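## Task

Thread the purple divider onto the binder's rings so that both of its holes sit on them, then shut the rings, keeping the sheets already in the binder on the rings. If a ring punches a fresh hole in the divider, the task fails. The result only counts if it stays in place without the robot holding it.

## Robot and tools

Robot and scene: two arms, left_arm and right_arm, face each other across a table. left_arm's base is on the +y side. The names do not refer to image sides. The scene contains a ring binder holding some sheets, plus a divider to insert. A reference image called "binder manual" shows the intended result, and show_instructions displays it again. Loose objects may occasionally get a small push. Anything leaving the table fails the task.

Frames: the state line reports poses in one shared world frame. The origin is at the table centre, +z is up, and the table surface is at z = +0.020 m. Each gripper also has its own axes: the fingers point along +x and close along y. The reported end_effector_position is the point between the finger pads, about 3 to 4 cm short of the tips. Reported hand positions can be slightly wrong, more so at long reach.

Command row (14 numbers, each in [-1, 1]): always a single list covering both arms, even if only one arm moves. Order: left_arm dx, dy, dz, rx, ry, rz, opening, then right_arm with the same 7.
- dx..rz are an offset, not a pose. They are expressed in that gripper's own axes and measured from the gripper pose in the most recent result that showed it. If no result in the scene has shown it yet, or within later calls of the same reply, they are measured from where the gripper is when the action begins.
- Scale: 1.0 = 0.6 m for translation, or 180 degrees for rotation. rx, ry, rz form one rotation vector.
- All zeros is not a hold. It drives the gripper back to its reference pose.
- opening is absolute: +1 is fully open (0.088 m). Empty fingers touch at about -0.80, and values below that change nothing. A full close takes at least about 0.5 s.

Tools:
- execute_actions: takes "actions", a list with at most one item, plus an optional "pictures" boolean.
 - Empty list: only reads the state.
 - {"rows": [...], "steps": n}: 1 to 15 rows, n up to 15 (default 15), each step lasting 1/30 s. One row is applied per step, and the last row repeats if n exceeds the number of rows. Every row is measured from the same reference pose, not from the row before it.
 - {"steps": n} without rows: waits until n steps (up to 300) have passed since the previous result. Your reply time counts toward them.
 - A refused call sends nothing to the robot.
- move: "target" is one 14-number row with the same layout and offset rules. "speed" is the top path speed in m/s, from 0.002 to 0.5 (default 0.25); rotation is capped at twice that value in rad/s.
 - Both grippers follow straight paths that finish at the same moment, lasting 0.5 to 10 s. Paths are cut short at 10 s.
 - Each gripper turns the shorter way round.
 - Openings are sent when the move starts.
 - Paths ignore obstacles and the other arm. Grippers can lag, wander, or overshoot the speed, especially with an arm nearly straight.
 - Faster moves and targets set deeper past a contact press harder.
 - The result adds a "move:" line giving the ending (done, off_target, moving, held, fault) and any limits applied. paced means the sent pose was clipped. held means a check blocked steps, after which the arm may jump faster. It also gives each gripper's remaining distance to its target.
- wait: "seconds" from 0 to 10. Sends nothing new; the robot keeps heading to its last clipped pose.
- zoom_image: "camera" is one of cam_head_left, cam_head_right, cam_high, cam_low, cam_left_wrist, cam_right_wrist. "region" is [x0, y0, x1, y1] in pixels of that camera's latest image, at most 504 by 504, with the origin at the top-left. All images are 504x504.
- show_instructions: no arguments.
- finished_scene: "scene" is the current scene number. The next scene's task appears in its result. A reply with no tool call ends everything.

Motion behaviour: each control step, the commanded pose is clipped to within 70 mm and 16 degrees of the measured pose. Damped IK then puts position ahead of orientation. After an action ends, an arm travels only to its last clipped pose, so distant targets need follow-up commands. Joint friction can leave a gripper short of its target or slightly tilted, and tiny moves may not happen at all. Check the pose after each move and correct any tilt. To keep one arm still during a multi-call reply, send the offset back to its desired pose in the first call and zeros afterwards, with its intended opening in every call.

Joint ranges (rad):
- waist ±3.054
- shoulder 0 to 3.142
- elbow 0 to 2.356
- wrist pitch ±1.571
- wrist yaw ±1.571
- wrist roll ±3.142

Load limits (N m), with held weight counting toward them:
- waist 18.2
- shoulder 22.5
- elbow 22.4
- wrist pitch 5.92
- wrist yaw 5.9
- wrist roll 5.54

Reading results:
- State line: per arm, position (m), quaternion wxyz, and velocities.
- grip_measured: measured finger opening on the command scale. To hold something, command clearly below it; a larger gap squeezes harder. Readings can be off by about 1 mm, with a fixed bias per arm.
- Pad force: tops out near 34 N, but a fast close can hit harder or even spring open.
- HELD: marks steps where a command was not sent.
- "pose unreachable": the clearance check changed or blocked that arm's command.
- "Hand target": the pose the controller is currently driving toward.
- Joint torques: include drive output even in free air, so they are noisy and offset.
- TORQUE FAULT: a joint hit its load limit. That arm stops for 10 s and drops the rest of the call.
- MOTOR HOT (from 50 °C): a warning. At 95 °C an OVER-TEMPERATURE FAULT holds the arm until it cools; if it does not cool, power cuts and the arm goes limp.

Avoid:
- arms striking or pressing each other, including their mounts
- hard shoves or slams
- dropping the divider
- pulling sheets off the rings
- forcing a ring through the divider instead of its holes
- leaving the divider held by the robot at the end
- knocking anything off the table

Simulated time keeps running while you think, so brief replies help. Smooth, economical motion is preferred.

Each tool is called after "Emit:" as name(argument=value, ...) on one line, values as JSON.

Reference images:

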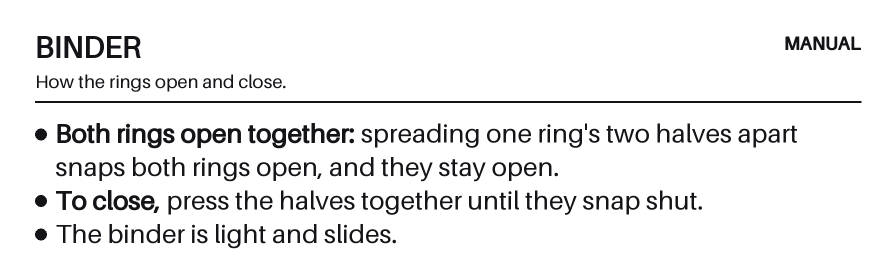

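## Session

Emit:
execute_actions(actions=[])

Scene clock: 0.00 s of 4050.00 s.
left_arm: end_effector_position=(-0.1003, +0.2587, +0.4059) grip_measured=+0.823 end_effector_quat_wxyz=(+0.575, +0.640, -0.165, -0.482) end_effector_velocity=(+0.001, +0.001, -0.001) end_effector_angular_velocity=(+0.003, -0.000, +0.007) | right_arm: end_effector_position=(-0.0081, -0.2327, +0.3774) grip_measured=+0.836 end_effector_quat_wxyz=(+0.564, +0.015, -0.011, +0.826) end_effector_velocity=(+0.001, -0.000, +0.001) end_effector_angular_velocity=(+0.010, -0.004, -0.000)
Joint positions: left_arm=[-0.447  0.872  0.953 -0.672 -0.697  1.024  0.079] | right_arm=[ 0.004  0.849  0.644  0.242 -0.004 -0.002  0.08 ]
Joint velocities: left_arm=[-0.002 -0.002 -0.002 -0.007 -0.007 -0.007 -0.   ] | right_arm=[-0.007 -0.002 -0.002  0.007 -0.007 -0.007 -0.   ]
Joint torques (N m, as the arm reports them, + toward a larger angle): no reading
Heat: left arm: hottest waist 27 °C (+0.0 °C/min); right arm: hottest shoulder 27 °C (+0.0 °C/min).
Hand target (left_arm): -0.100, +0.259, +0.406; +0.575, +0.640, -0.165, -0.482
Hand target (right_arm): -0.008, -0.233, +0.377; +0.564, +0.015, -0.011, +0.826

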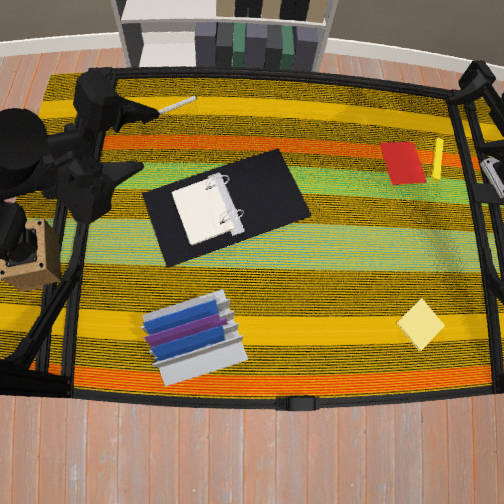

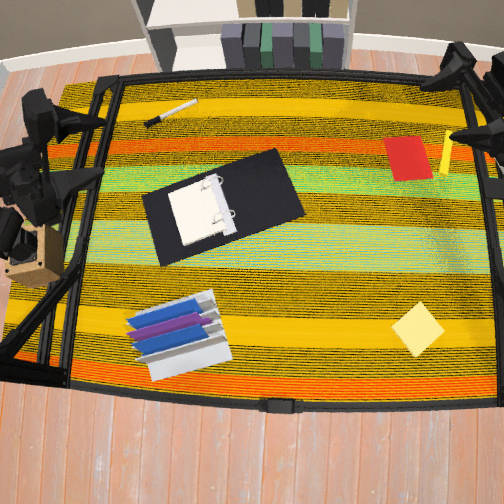

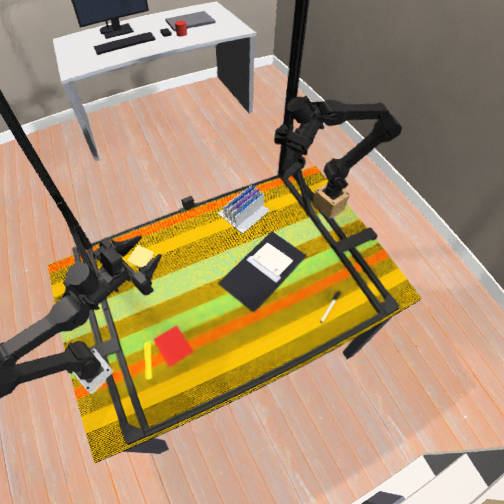

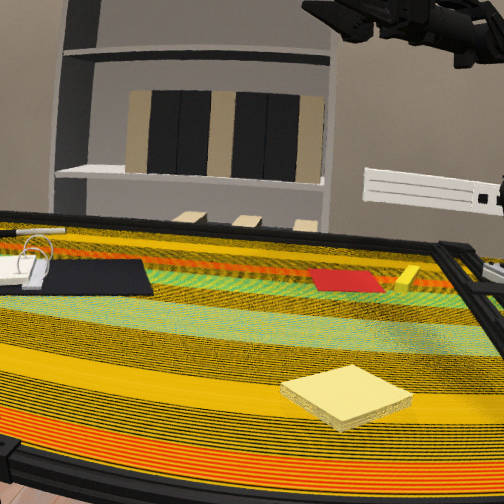

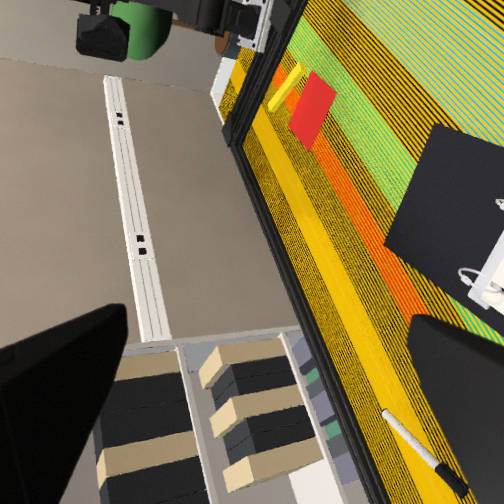

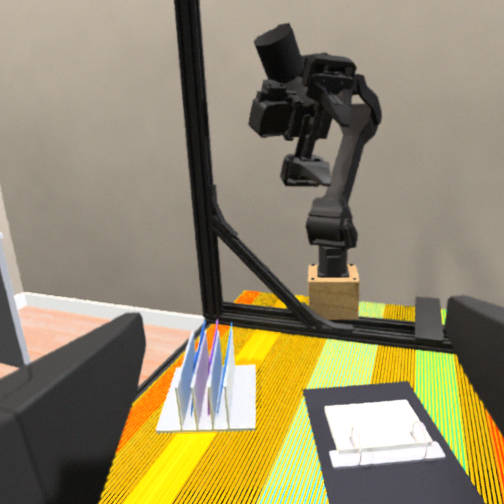

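Emit:
zoom_image(camera="cam_head_left", region=[130, 140, 320, 390])

Emit:
zoom_image(camera="cam_right_wrist", region=[140, 310, 480, 504])

Emit:
zoom_image(camera="cam_high", region=[200, 170, 320, 320])

Emit:
zoom_image(camera="cam_low", region=[0, 210, 160, 310])

Region (130, 140, 320, 390) of cam_head_left's 504x504 image, scaled by 2.016, with more detail than that image has; it fills the left 383 columns of this view, and the rest is white.

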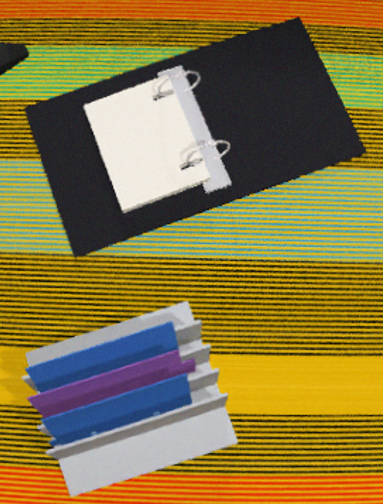

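Region (140, 310, 480, 504) of cam_right_wrist's 504x504 image, scaled by 1.482, with more detail than that image has; it fills the top 288 rows of this view, and the rest is white.

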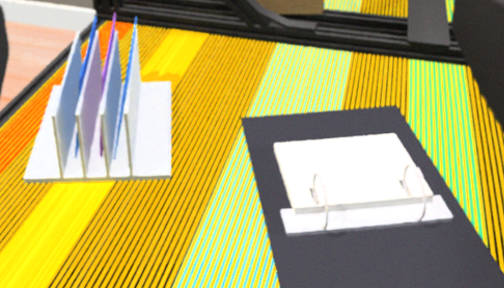

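Region (200, 170, 320, 320) of cam_high's 504x504 image, scaled by 3.360, with more detail than that image has; it fills the left 403 columns of this view, and the rest is white.

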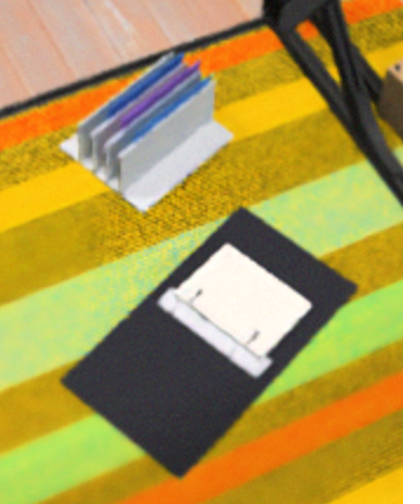

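Region (0, 210, 160, 310) of cam_low's 504x504 image, scaled by 3.150, with more detail than that image has; it fills the top 315 rows of this view, and the rest is white.

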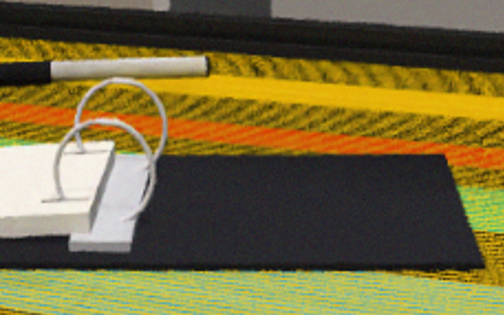

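Emit:
move(target=[0.123,-0.2,0.195,-0.354,0.266,-0.275,0.8,0.243,-0.2,-0.21,0,0.4,0,0.8], speed=0.35)

Scene clock: 21.23 s of 4050.00 s.
left_arm: end_effector_position=(-0.2004, +0.1713, +0.2776) grip_measured=+0.800 end_effector_quat_wxyz=(+0.587, +0.401, +0.584, -0.393) end_effector_velocity=(+0.000, -0.001, +0.000) end_effector_angular_velocity=(-0.009, -0.006, +0.005) | right_arm: end_effector_position=(+0.0483, -0.0522, +0.2646) grip_measured=+0.800 end_effector_quat_wxyz=(+0.462, -0.469, +0.323, +0.680) end_effector_velocity=(+0.000, -0.004, -0.006) end_effector_angular_velocity=(-0.033, +0.006, -0.007)
Joint positions: left_arm=[-0.397  1.88   1.711 -1.411 -0.009 -0.557  0.078] | right_arm=[-0.276  2.168  2.287 -1.345 -0.106 -0.265  0.078]
Joint velocities: left_arm=[-0.002 -0.002 -0.002  0.007 -0.007 -0.007 -0.   ] | right_arm=[-0.002  0.007 -0.002 -0.022 -0.007  0.007 -0.   ]
Joint torques (N m, as the arm reports them, + toward a larger angle): left_arm=[ 0.3  -7.97  6.7  -0.1   0.16 -0.08] | right_arm=[-0.13 -8.91  6.93  0.69 -0.01 -0.02]
Heat: left arm: hottest elbow 28 °C (+2.8 °C/min); right arm: hottest wrist pitch 30 °C (+8.5 °C/min).
Hand target (left_arm): -0.200, +0.169, +0.279; +0.587, +0.397, +0.586, -0.392
Hand target (right_arm): +0.049, -0.050, +0.261; +0.461, -0.471, +0.325, +0.679
Off the commanded pose (left_arm): 0.005 m, 1 deg.
Off the commanded pose (right_arm): 0.008 m, 1 deg.
After step 90, 15.23 s passed at rest.
move: done

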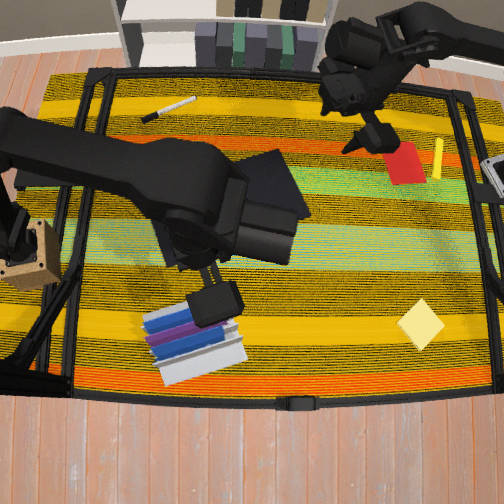

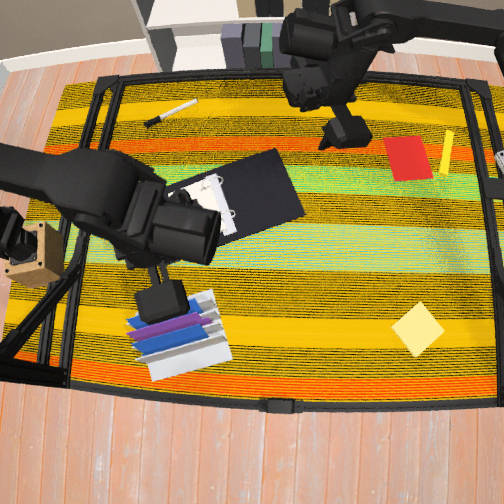

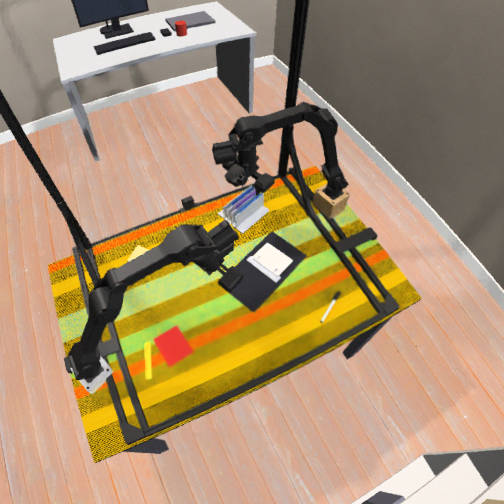

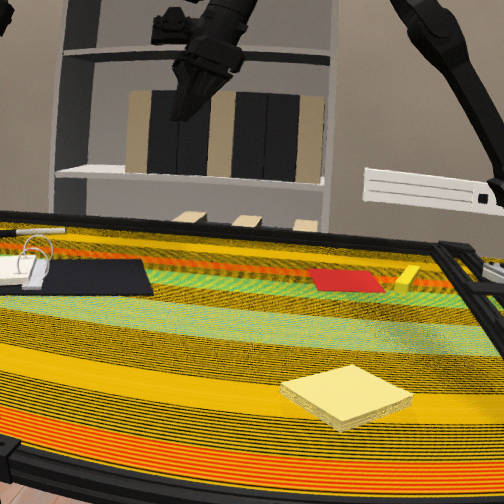

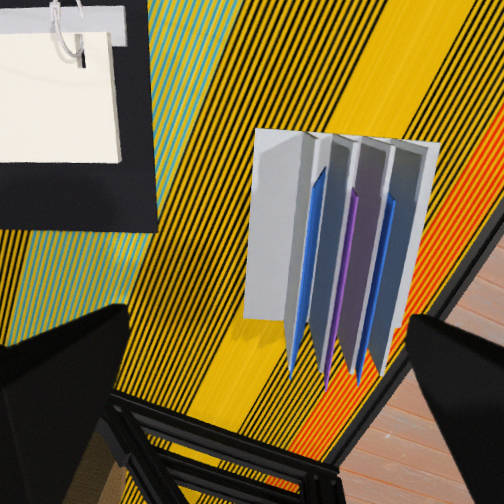

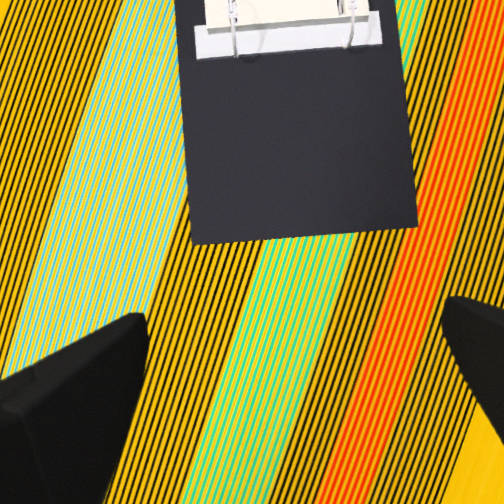

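Emit:
move(target=[0.23,0.465,0.14,0.472,-0.196,-0.196,-0.8,0.12,0,-0.24,0,-0.33,0,1], speed=0.35)

Scene clock: 43.43 s of 4050.00 s.
left_arm: end_effector_position=(+0.0920, +0.1995, +0.1428) grip_measured=-0.800 end_effector_quat_wxyz=(+0.172, +0.385, +0.079, -0.904) end_effector_velocity=(-0.005, +0.002, +0.001) end_effector_angular_velocity=(-0.002, +0.019, -0.015) | right_arm: end_effector_position=(+0.0864, -0.1507, +0.1490) grip_measured=+0.999 end_effector_quat_wxyz=(+0.561, -0.068, +0.044, +0.824) end_effector_velocity=(-0.000, -0.001, -0.003) end_effector_angular_velocity=(-0.009, -0.004, +0.006)
Joint positions: left_arm=[ 0.649  2.439  1.86  -1.421  0.653  2.202  0.   ] | right_arm=[-0.508  1.796  0.371  1.238 -0.51  -0.095  0.088]
Joint velocities: left_arm=[-0.002  0.002 -0.002 -0.022  0.007  0.022  0.   ] | right_arm=[-0.002  0.002 -0.002 -0.007 -0.007 -0.007 -0.   ]
Joint torques (N m, as the arm reports them, + toward a larger angle): left_arm=[ -0.07 -10.18   5.54  -0.7    0.48   0.19] | right_arm=[-0.24 -4.9   2.56  1.8  -0.14  0.06]
Heat: left arm: hottest shoulder 30 °C (+4.1 °C/min); right arm: hottest shoulder 34 °C (+9.7 °C/min).
Hand target (left_arm): +0.093, +0.198, +0.141; -0.170, -0.384, -0.077, +0.904
Hand target (right_arm): +0.087, -0.153, +0.144; +0.561, -0.070, +0.051, +0.823
Off the commanded pose (left_arm): 0.002 m, 1 deg.
Off the commanded pose (right_arm): 0.005 m, 1 deg.
After step 90, 16.17 s passed at rest.
move: done

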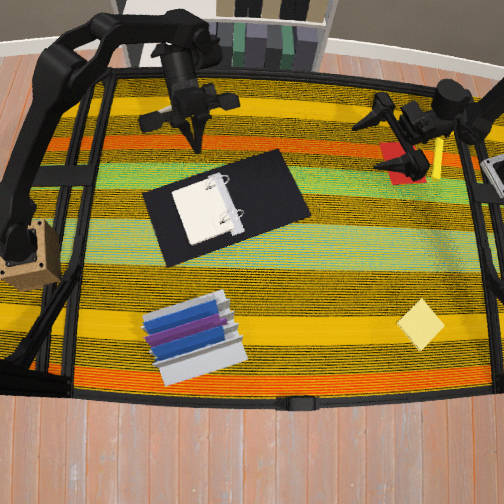

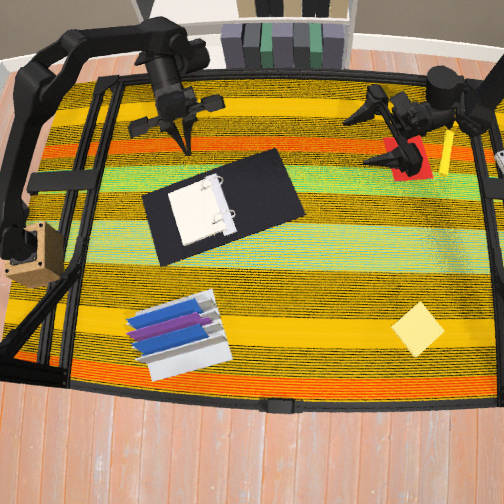

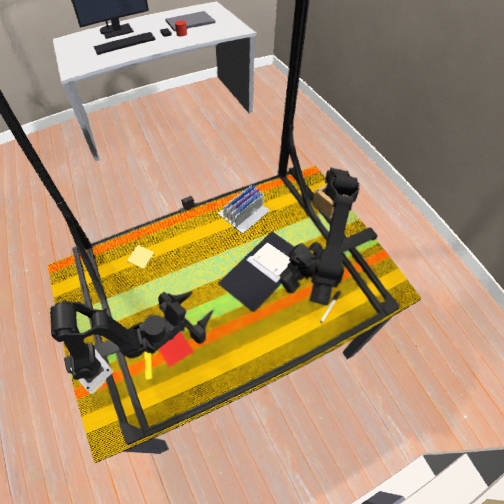

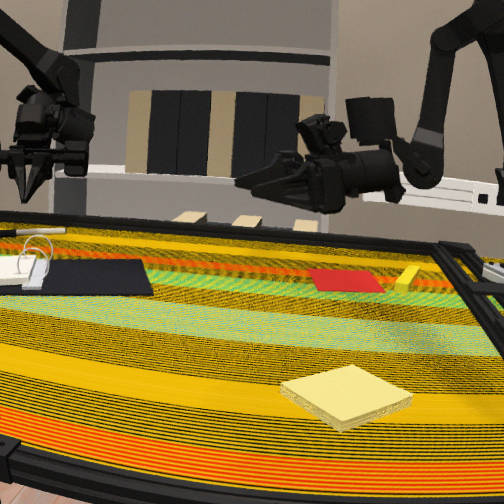

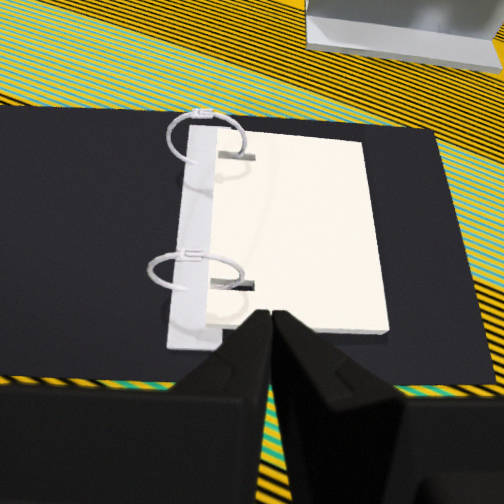

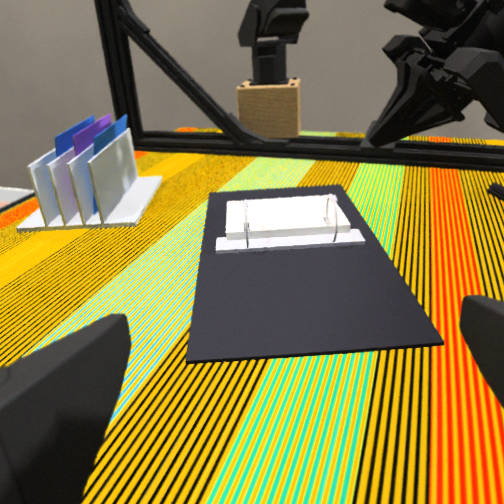

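Emit:
move(target=[0.07,0.055,-0.04,0,0,0,-0.8,0.12,-0.03,-0.03,0,0,0,1])

Emit:
zoom_image(camera="cam_right_wrist", region=[180, 80, 430, 260])

Scene clock: 48.07 s of 4050.00 s.
left_arm: end_effector_position=(+0.0915, +0.1671, +0.0964) grip_measured=-0.800 end_effector_quat_wxyz=(+0.169, +0.385, +0.080, -0.904) end_effector_velocity=(-0.002, +0.001, +0.000) end_effector_angular_velocity=(+0.015, +0.002, +0.000) | right_arm: end_effector_position=(+0.0794, -0.0819, +0.1231) grip_measured=+0.999 end_effector_quat_wxyz=(+0.561, -0.068, +0.041, +0.824) end_effector_velocity=(+0.000, -0.001, -0.005) end_effector_angular_velocity=(-0.009, -0.030, +0.011)
Joint positions: left_arm=[ 0.592  2.596  1.967 -1.336  0.672  2.14   0.   ] | right_arm=[-0.453  2.077  0.645  1.255 -0.455 -0.087  0.088]
Joint velocities: left_arm=[-0.002 -0.002 -0.002 -0.007 -0.007 -0.007  0.   ] | right_arm=[-0.002  0.002  0.002 -0.022 -0.007 -0.037  0.   ]
Joint torques (N m, as the arm reports them, + toward a larger angle): left_arm=[ -0.02 -11.08   5.38  -0.35   0.61  -0.08] | right_arm=[ 0.28 -6.47  4.1   1.51  0.01  0.1 ]
Heat: left arm: hottest shoulder 31 °C (+5.0 °C/min); right arm: hottest shoulder 33 °C (+7.5 °C/min).
Hand target (left_arm): +0.093, +0.165, +0.096; -0.172, -0.385, -0.079, +0.904
Hand target (right_arm): +0.079, -0.080, +0.120; +0.561, -0.069, +0.044, +0.824
Off the commanded pose (left_arm): 0.003 m, 0 deg.
Off the commanded pose (right_arm): 0.004 m, 0 deg.
After step 90, 0.73 s passed at rest.
move: done

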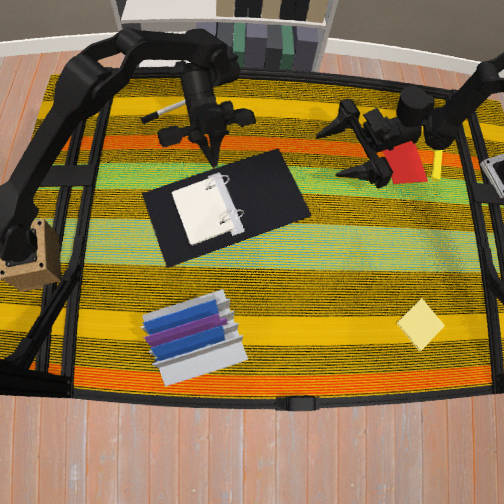

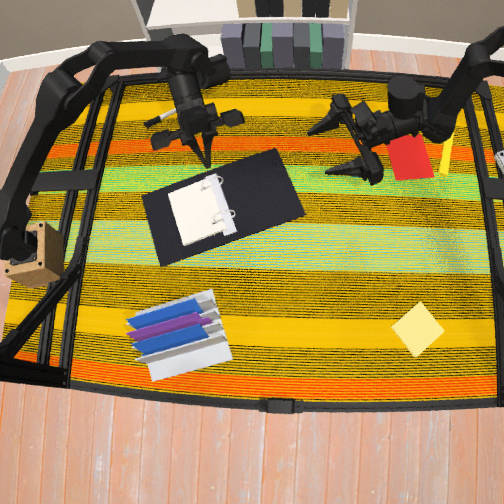

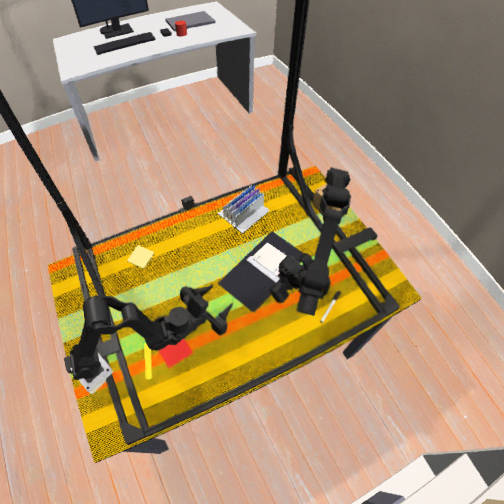

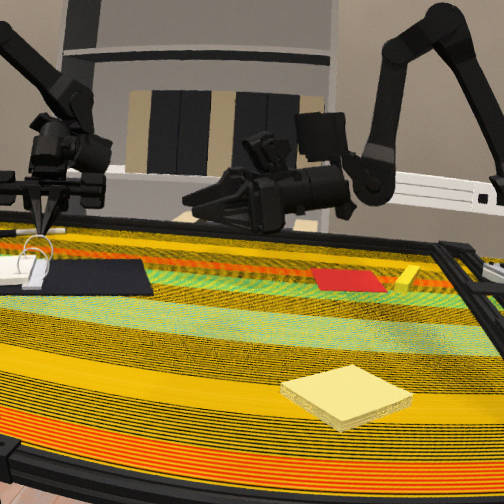

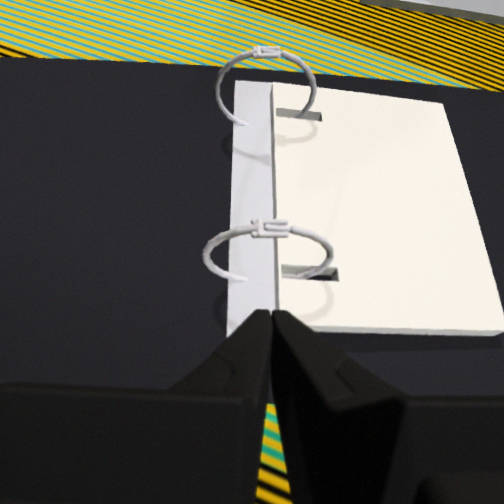

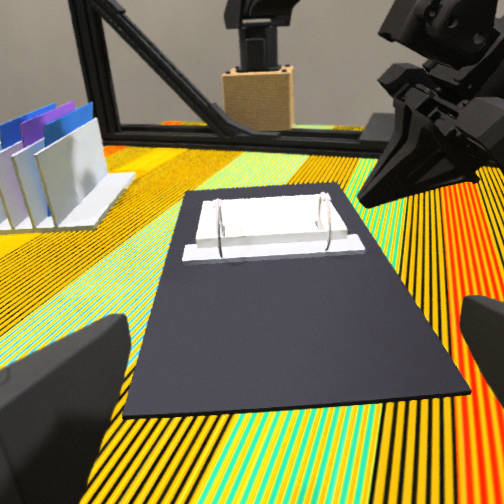

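Region (180, 80, 430, 260) of cam_right_wrist's 504x504 image, scaled by 2.016, with more detail than that image has; it fills the top 363 rows of this view, and the rest is white.

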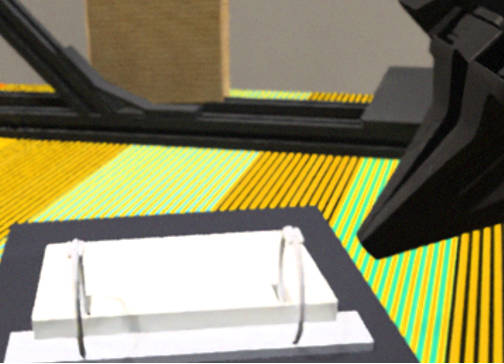

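Emit:
move(target=[0.044,0,0.003,0,0,0,-0.8,0,0,0,0,0,0,1], speed=0.1)

Emit:
zoom_image(camera="cam_right_wrist", region=[180, 120, 430, 300])

Scene clock: 52.63 s of 4050.00 s.
left_arm: end_effector_position=(+0.0740, +0.1604, +0.0762) grip_measured=-0.800 end_effector_quat_wxyz=(+0.166, +0.386, +0.080, -0.904) end_effector_velocity=(+0.003, +0.002, -0.002) end_effector_angular_velocity=(+0.004, -0.022, -0.011) | right_arm: end_effector_position=(+0.0794, -0.0818, +0.1230) grip_measured=+0.999 end_effector_quat_wxyz=(+0.562, -0.068, +0.042, +0.824) end_effector_velocity=(+0.000, -0.000, -0.003) end_effector_angular_velocity=(-0.014, -0.004, +0.006)
Joint positions: left_arm=[ 0.553  2.596  1.883 -1.227  0.682  2.098  0.   ] | right_arm=[-0.453  2.077  0.645  1.255 -0.455 -0.086  0.088]
Joint velocities: left_arm=[ 0.002 -0.002 -0.002  0.007 -0.022  0.007  0.   ] | right_arm=[-0.002 -0.002  0.002 -0.022 -0.007 -0.007 -0.   ]
Joint torques (N m, as the arm reports them, + toward a larger angle): left_arm=[ -0.11 -13.12   3.23  -0.36   0.63  -0.08] | right_arm=[ 0.02 -7.81  3.35  1.69 -0.06  0.04]
Heat: left arm: hottest shoulder 32 °C (+5.7 °C/min); right arm: hottest shoulder 33 °C (+6.8 °C/min).
Hand target (left_arm): +0.073, +0.160, +0.079; -0.169, -0.385, -0.079, +0.904
Hand target (right_arm): +0.079, -0.082, +0.123; +0.562, -0.068, +0.041, +0.824
Off the commanded pose (left_arm): 0.003 m, 0 deg.
Off the commanded pose (right_arm): 0.000 m, 0 deg.
After step 90, 0.80 s passed at rest.
move: done

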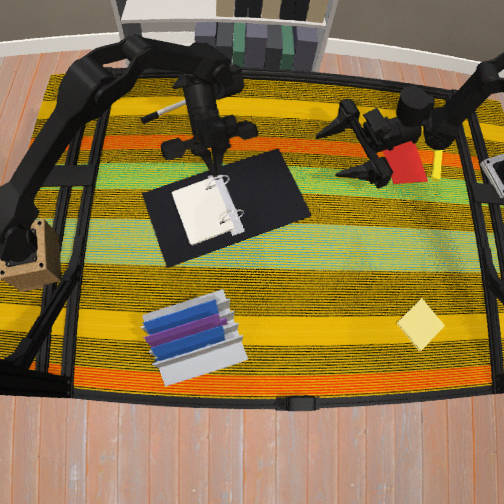

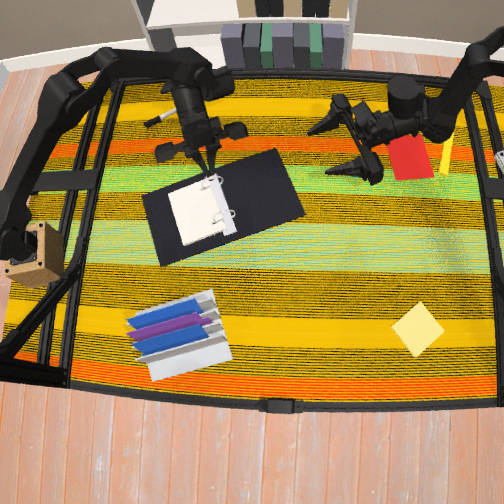

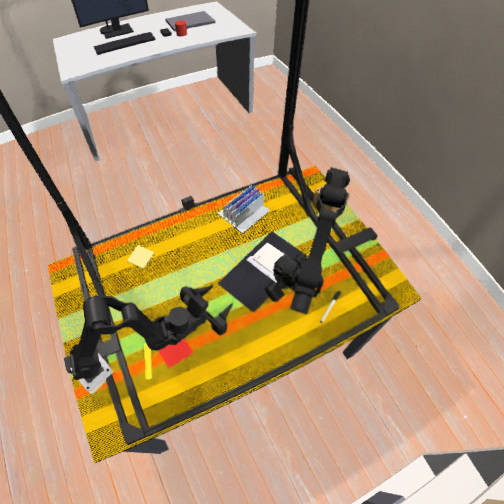

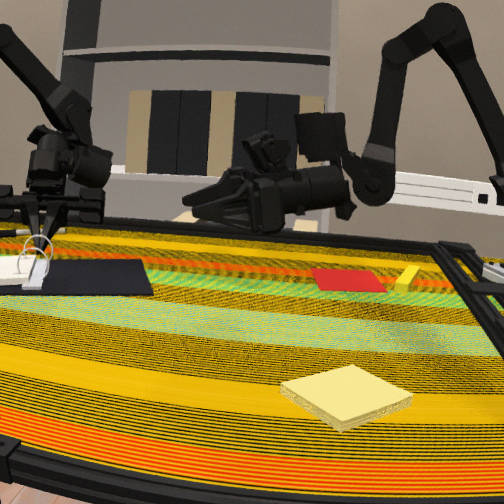

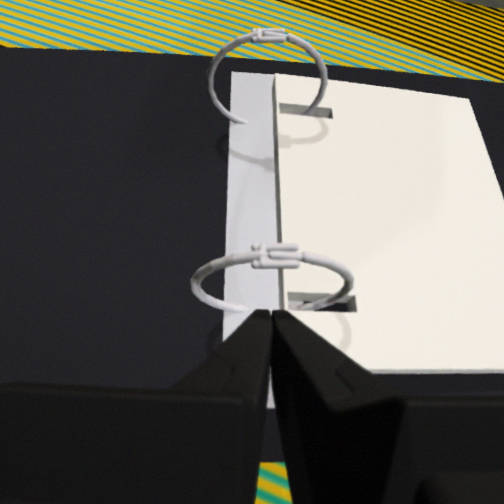

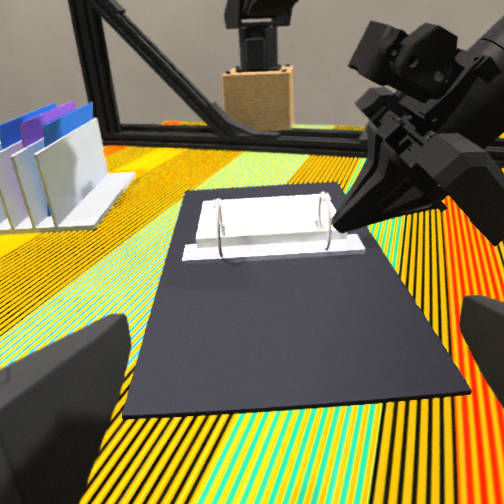

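Region (180, 120, 430, 300) of cam_right_wrist's 504x504 image, scaled by 2.016, with more detail than that image has; it fills the top 363 rows of this view, and the rest is white.

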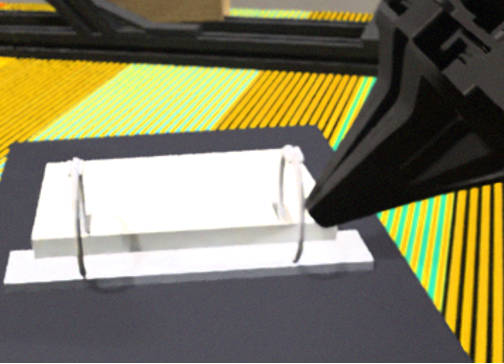

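Emit:
move(target=[0.017,0,0.022,0,0,0,-0.8,0,0,0,0,0,0,1], speed=0.05)

Emit:
execute_actions(actions=[{"rows":[[0,0,0,0,0,0,-0.6,0,0,0,0,0,0,1],[0,0,0,0,0,0,-0.5,0,0,0,0,0,0,1],[0,0,0,0,0,0,-0.4,0,0,0,0,0,0,1],[0,0,0,0,0,0,-0.3,0,0,0,0,0,0,1]],"steps":15}])

Scene clock: 63.00 s of 4050.00 s.
left_arm: end_effector_position=(+0.0600, +0.1555, +0.0735) grip_measured=-0.800 end_effector_quat_wxyz=(+0.164, +0.385, +0.083, -0.904) end_effector_velocity=(-0.003, +0.004, +0.002) end_effector_angular_velocity=(+0.029, +0.028, +0.021) | right_arm: end_effector_position=(+0.0794, -0.0818, +0.1230) grip_measured=+0.999 end_effector_quat_wxyz=(+0.562, -0.068, +0.042, +0.824) end_effector_velocity=(+0.002, -0.001, -0.003) end_effector_angular_velocity=(-0.010, -0.007, -0.008)
Joint positions: left_arm=[ 0.522  2.577  1.833 -1.179  0.69   2.061  0.   ] | right_arm=[-0.453  2.077  0.645  1.255 -0.455 -0.086  0.088]
Joint velocities: left_arm=[ 0.002 -0.002 -0.007 -0.022  0.007 -0.022  0.   ] | right_arm=[-0.002  0.002 -0.002 -0.007  0.007 -0.007 -0.   ]
Joint torques (N m, as the arm reports them, + toward a larger angle): left_arm=[ -0.39 -13.78   3.02  -0.29   0.61  -0.1 ] | right_arm=[ 0.04 -7.72  3.39  1.68 -0.05  0.04]
Heat: left arm: hottest shoulder 36 °C (+9.0 °C/min); right arm: hottest shoulder 34 °C (+7.0 °C/min).
Hand target (left_arm): +0.059, +0.154, +0.078; -0.166, -0.386, -0.080, +0.904
Hand target (right_arm): +0.079, -0.082, +0.123; +0.562, -0.068, +0.042, +0.824
Off the commanded pose (left_arm): 0.005 m, 0 deg.
Off the commanded pose (right_arm): 0.000 m, 0 deg.
After step 140, 4.93 s passed at rest.
move: done

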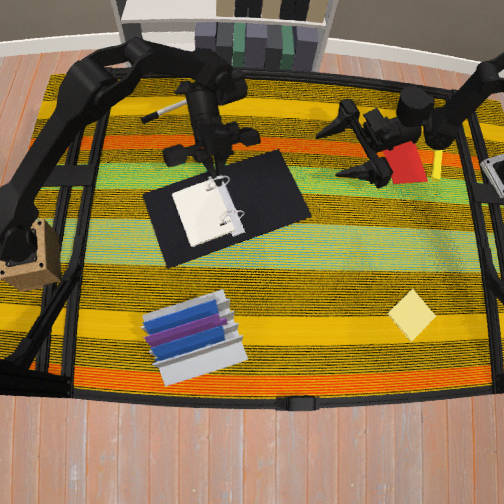

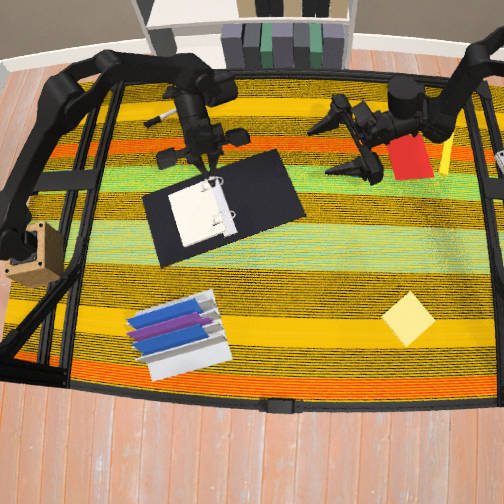

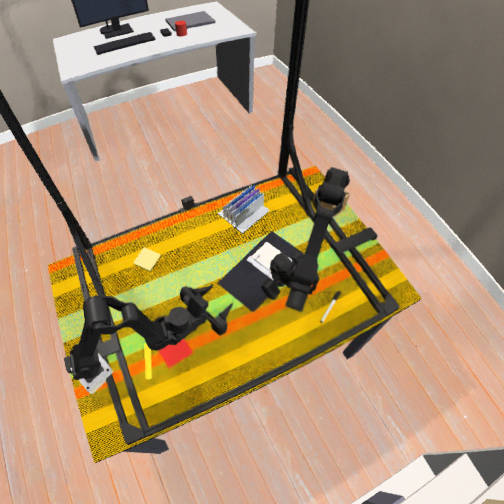

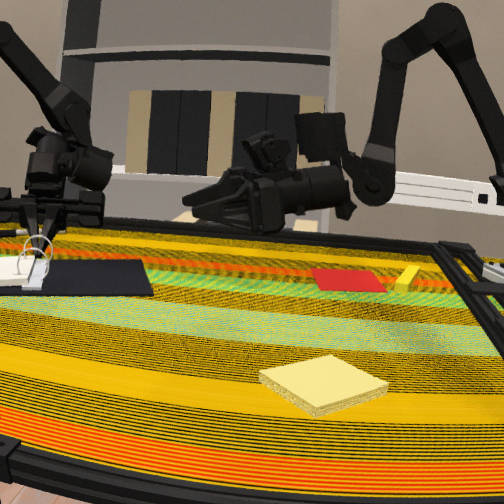

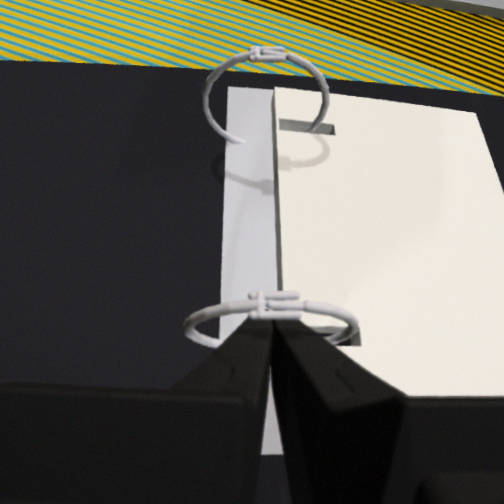

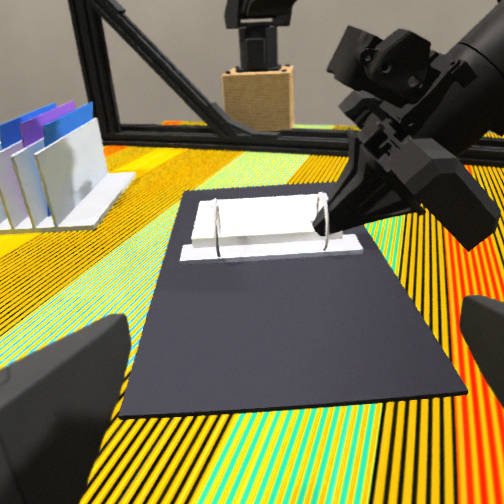

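Scene clock: 63.50 s of 4050.00 s.
left_arm: end_effector_position=(+0.0606, +0.1558, +0.0732) grip_measured=-0.322 end_effector_quat_wxyz=(+0.164, +0.386, +0.083, -0.904) end_effector_velocity=(+0.003, -0.000, -0.002) end_effector_angular_velocity=(-0.003, -0.015, +0.005) | right_arm: end_effector_position=(+0.0794, -0.0818, +0.1230) grip_measured=+0.999 end_effector_quat_wxyz=(+0.562, -0.068, +0.042, +0.824) end_effector_velocity=(+0.002, -0.002, -0.004) end_effector_angular_velocity=(-0.024, +0.010, -0.001)
Joint positions: left_arm=[ 0.523  2.577  1.833 -1.178  0.688  2.06   0.023] | right_arm=[-0.453  2.077  0.645  1.255 -0.455 -0.086  0.088]
Joint velocities: left_arm=[ 0.002 -0.002 -0.007  0.022 -0.007 -0.007  0.001] | right_arm=[-0.007 -0.002 -0.002 -0.022 -0.007  0.007 -0.   ]
Joint torques (N m, as the arm reports them, + toward a larger angle): left_arm=[ -0.08 -11.77   4.06  -0.47   0.55   0.05] | right_arm=[ 0.02 -7.72  3.39  1.68 -0.05  0.04]
Heat: left arm: hottest shoulder 36 °C (+9.1 °C/min); right arm: hottest shoulder 34 °C (+7.1 °C/min).
Hand target (left_arm): +0.060, +0.156, +0.074; -0.165, -0.385, -0.083, +0.904
Hand target (right_arm): +0.079, -0.082, +0.123; +0.562, -0.068, +0.042, +0.824
Off the commanded pose (left_arm): 0.001 m, 0 deg.
Off the commanded pose (right_arm): 0.000 m, 0 deg.
Steps of this call (steps 1 to 15: all 15 steps of this action). Readings (end_effector_position):
1: left_arm (+0.0600, +0.1554, +0.0736) | right_arm (+0.0794, -0.0818, +0.1230)
2: left_arm (+0.0601, +0.1553, +0.0737) | right_arm (+0.0794, -0.0818, +0.1230)
4: left_arm (+0.0601, +0.1553, +0.0737) | right_arm (+0.0794, -0.0818, +0.1230)
8: left_arm (+0.0606, +0.1559, +0.0732) | right_arm (+0.0794, -0.0818, +0.1230)
15: the state above

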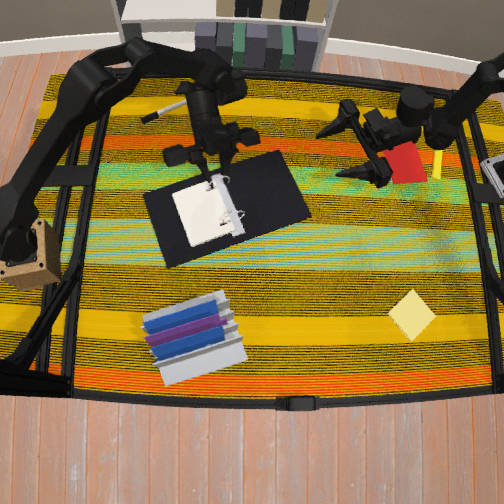

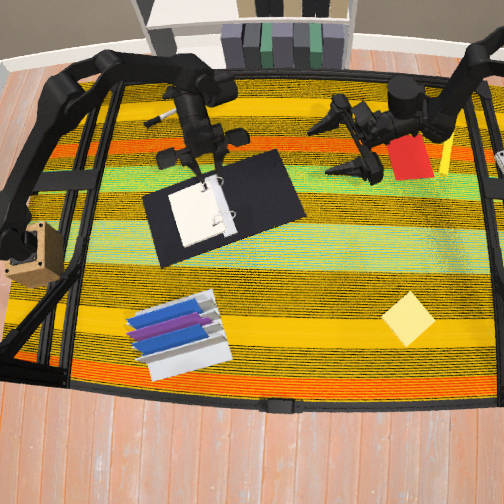

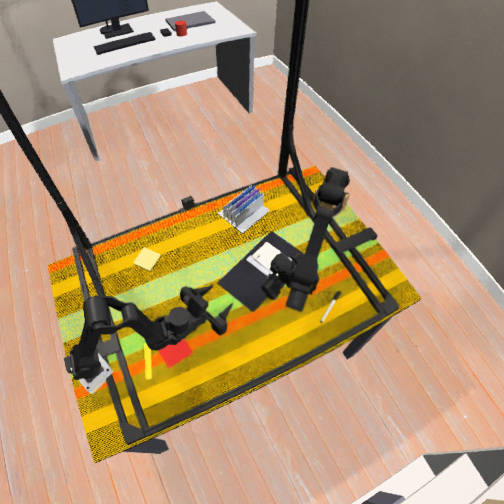

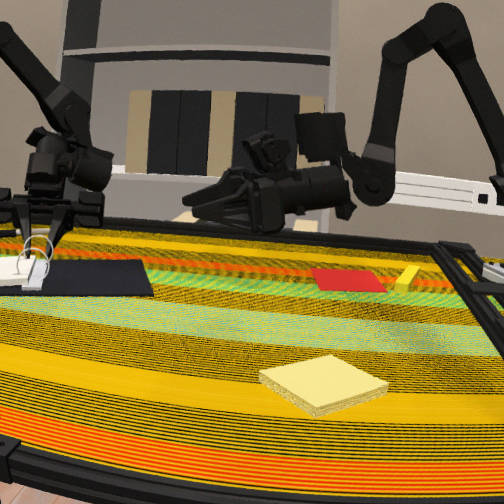

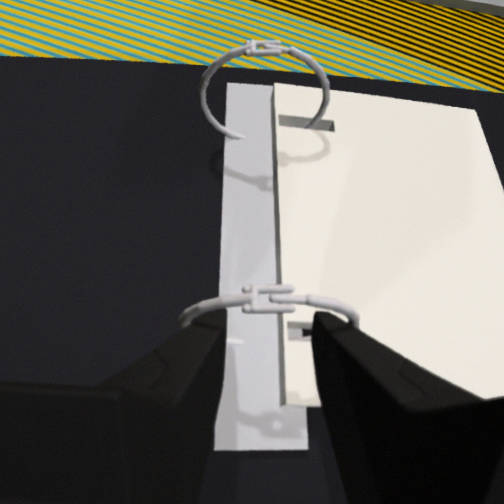

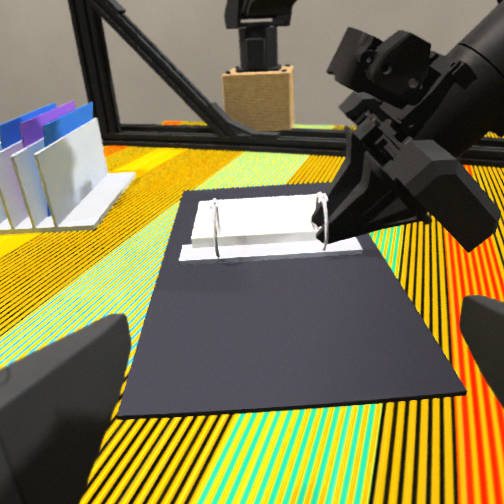

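Starting to spread.

Emit:
execute_actions(actions=[{"rows":[[0,0,0.004,0,0,0,-0.25,0,0,0,0,0,0,1],[0,0,0.004,0,0,0,-0.22,0,0,0,0,0,0,1],[0,0,0.004,0,0,0,-0.19,0,0,0,0,0,0,1],[0,0,0.004,0,0,0,-0.16,0,0,0,0,0,0,1],[0,0,0.004,0,0,0,-0.13,0,0,0,0,0,0,1],[0,0,0.004,0,0,0,-0.1,0,0,0,0,0,0,1]],"steps":15}])

Scene clock: 70.47 s of 4050.00 s.
left_arm: end_effector_position=(+0.0603, +0.1558, +0.0734) grip_measured=-0.102 end_effector_quat_wxyz=(+0.166, +0.384, +0.086, -0.904) end_effector_velocity=(-0.003, +0.000, +0.000) end_effector_angular_velocity=(+0.015, +0.002, -0.005) | right_arm: end_effector_position=(+0.0794, -0.0818, +0.1230) grip_measured=+0.999 end_effector_quat_wxyz=(+0.562, -0.068, +0.042, +0.824) end_effector_velocity=(+0.002, -0.000, -0.000) end_effector_angular_velocity=(+0.005, -0.008, -0.008)
Joint positions: left_arm=[ 0.523  2.577  1.833 -1.179  0.691  2.054  0.034] | right_arm=[-0.453  2.077  0.645  1.255 -0.455 -0.086  0.088]
Joint velocities: left_arm=[-0.007 -0.002 -0.002 -0.007 -0.007 -0.007  0.001] | right_arm=[-0.002  0.002 -0.002  0.007  0.007 -0.007 -0.   ]
Joint torques (N m, as the arm reports them, + toward a larger angle): left_arm=[ -0.48 -12.66   3.5   -0.27   0.4    0.12] | right_arm=[ 0.   -7.72  3.4   1.68 -0.05  0.04]
Heat: left arm: hottest shoulder 37 °C (+10.1 °C/min); right arm: hottest shoulder 35 °C (+6.1 °C/min).
Hand target (left_arm): +0.059, +0.155, +0.075; -0.164, -0.386, -0.083, +0.904
Hand target (right_arm): +0.079, -0.082, +0.123; +0.562, -0.068, +0.042, +0.824
Off the commanded pose (left_arm): 0.002 m, 1 deg.
Off the commanded pose (right_arm): 0.000 m, 0 deg.
Steps of this call (steps 1 to 150: nothing new was sent; then 1.47 s passed at rest; steps 151 to 165: all 15 steps of this action). Readings (end_effector_position):
151: left_arm (+0.0607, +0.1559, +0.0731) | right_arm (+0.0794, -0.0818, +0.1230)
152: left_arm (+0.0606, +0.1560, +0.0731) | right_arm (+0.0794, -0.0818, +0.1230)
154: left_arm (+0.0608, +0.1559, +0.0730) | right_arm (+0.0794, -0.0818, +0.1230)
158: left_arm (+0.0605, +0.1561, +0.0734) | right_arm (+0.0794, -0.0818, +0.1230)
165: the state above

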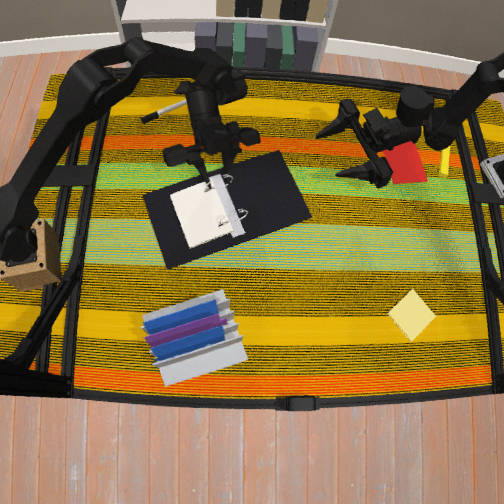

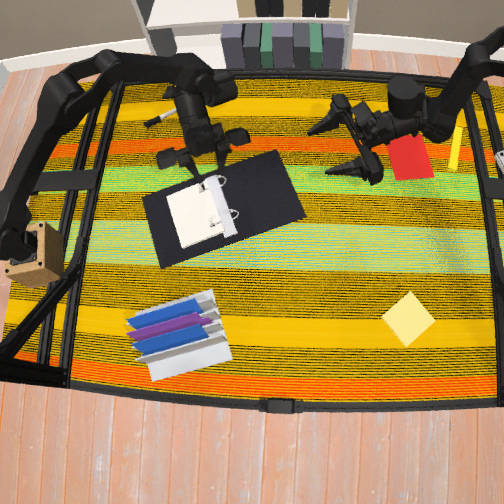

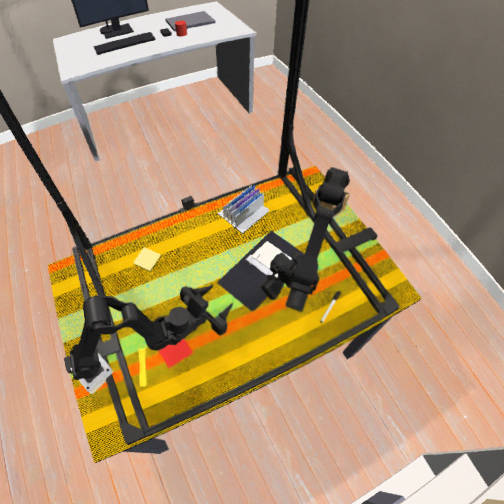

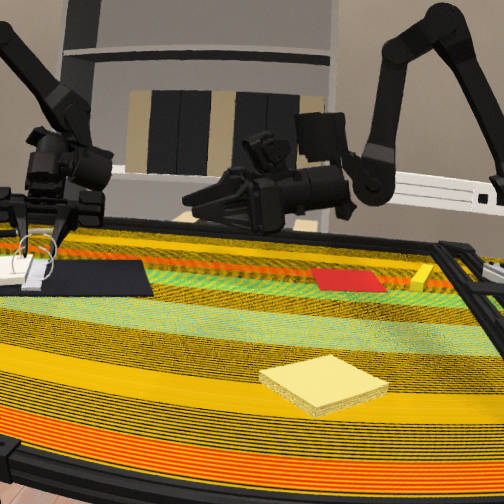

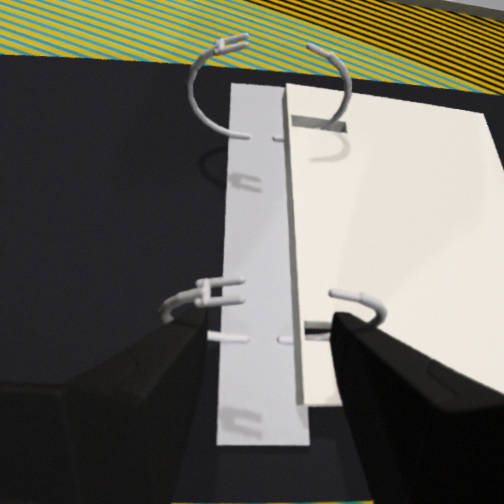

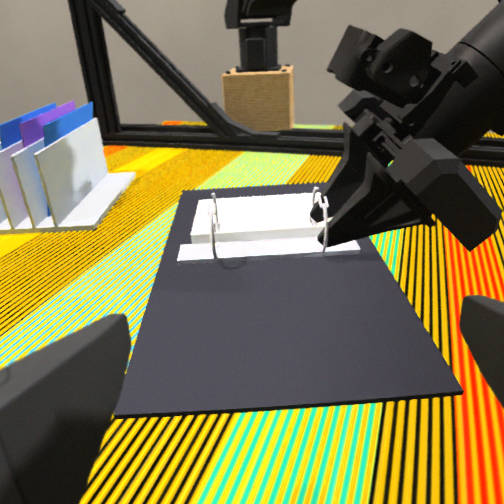

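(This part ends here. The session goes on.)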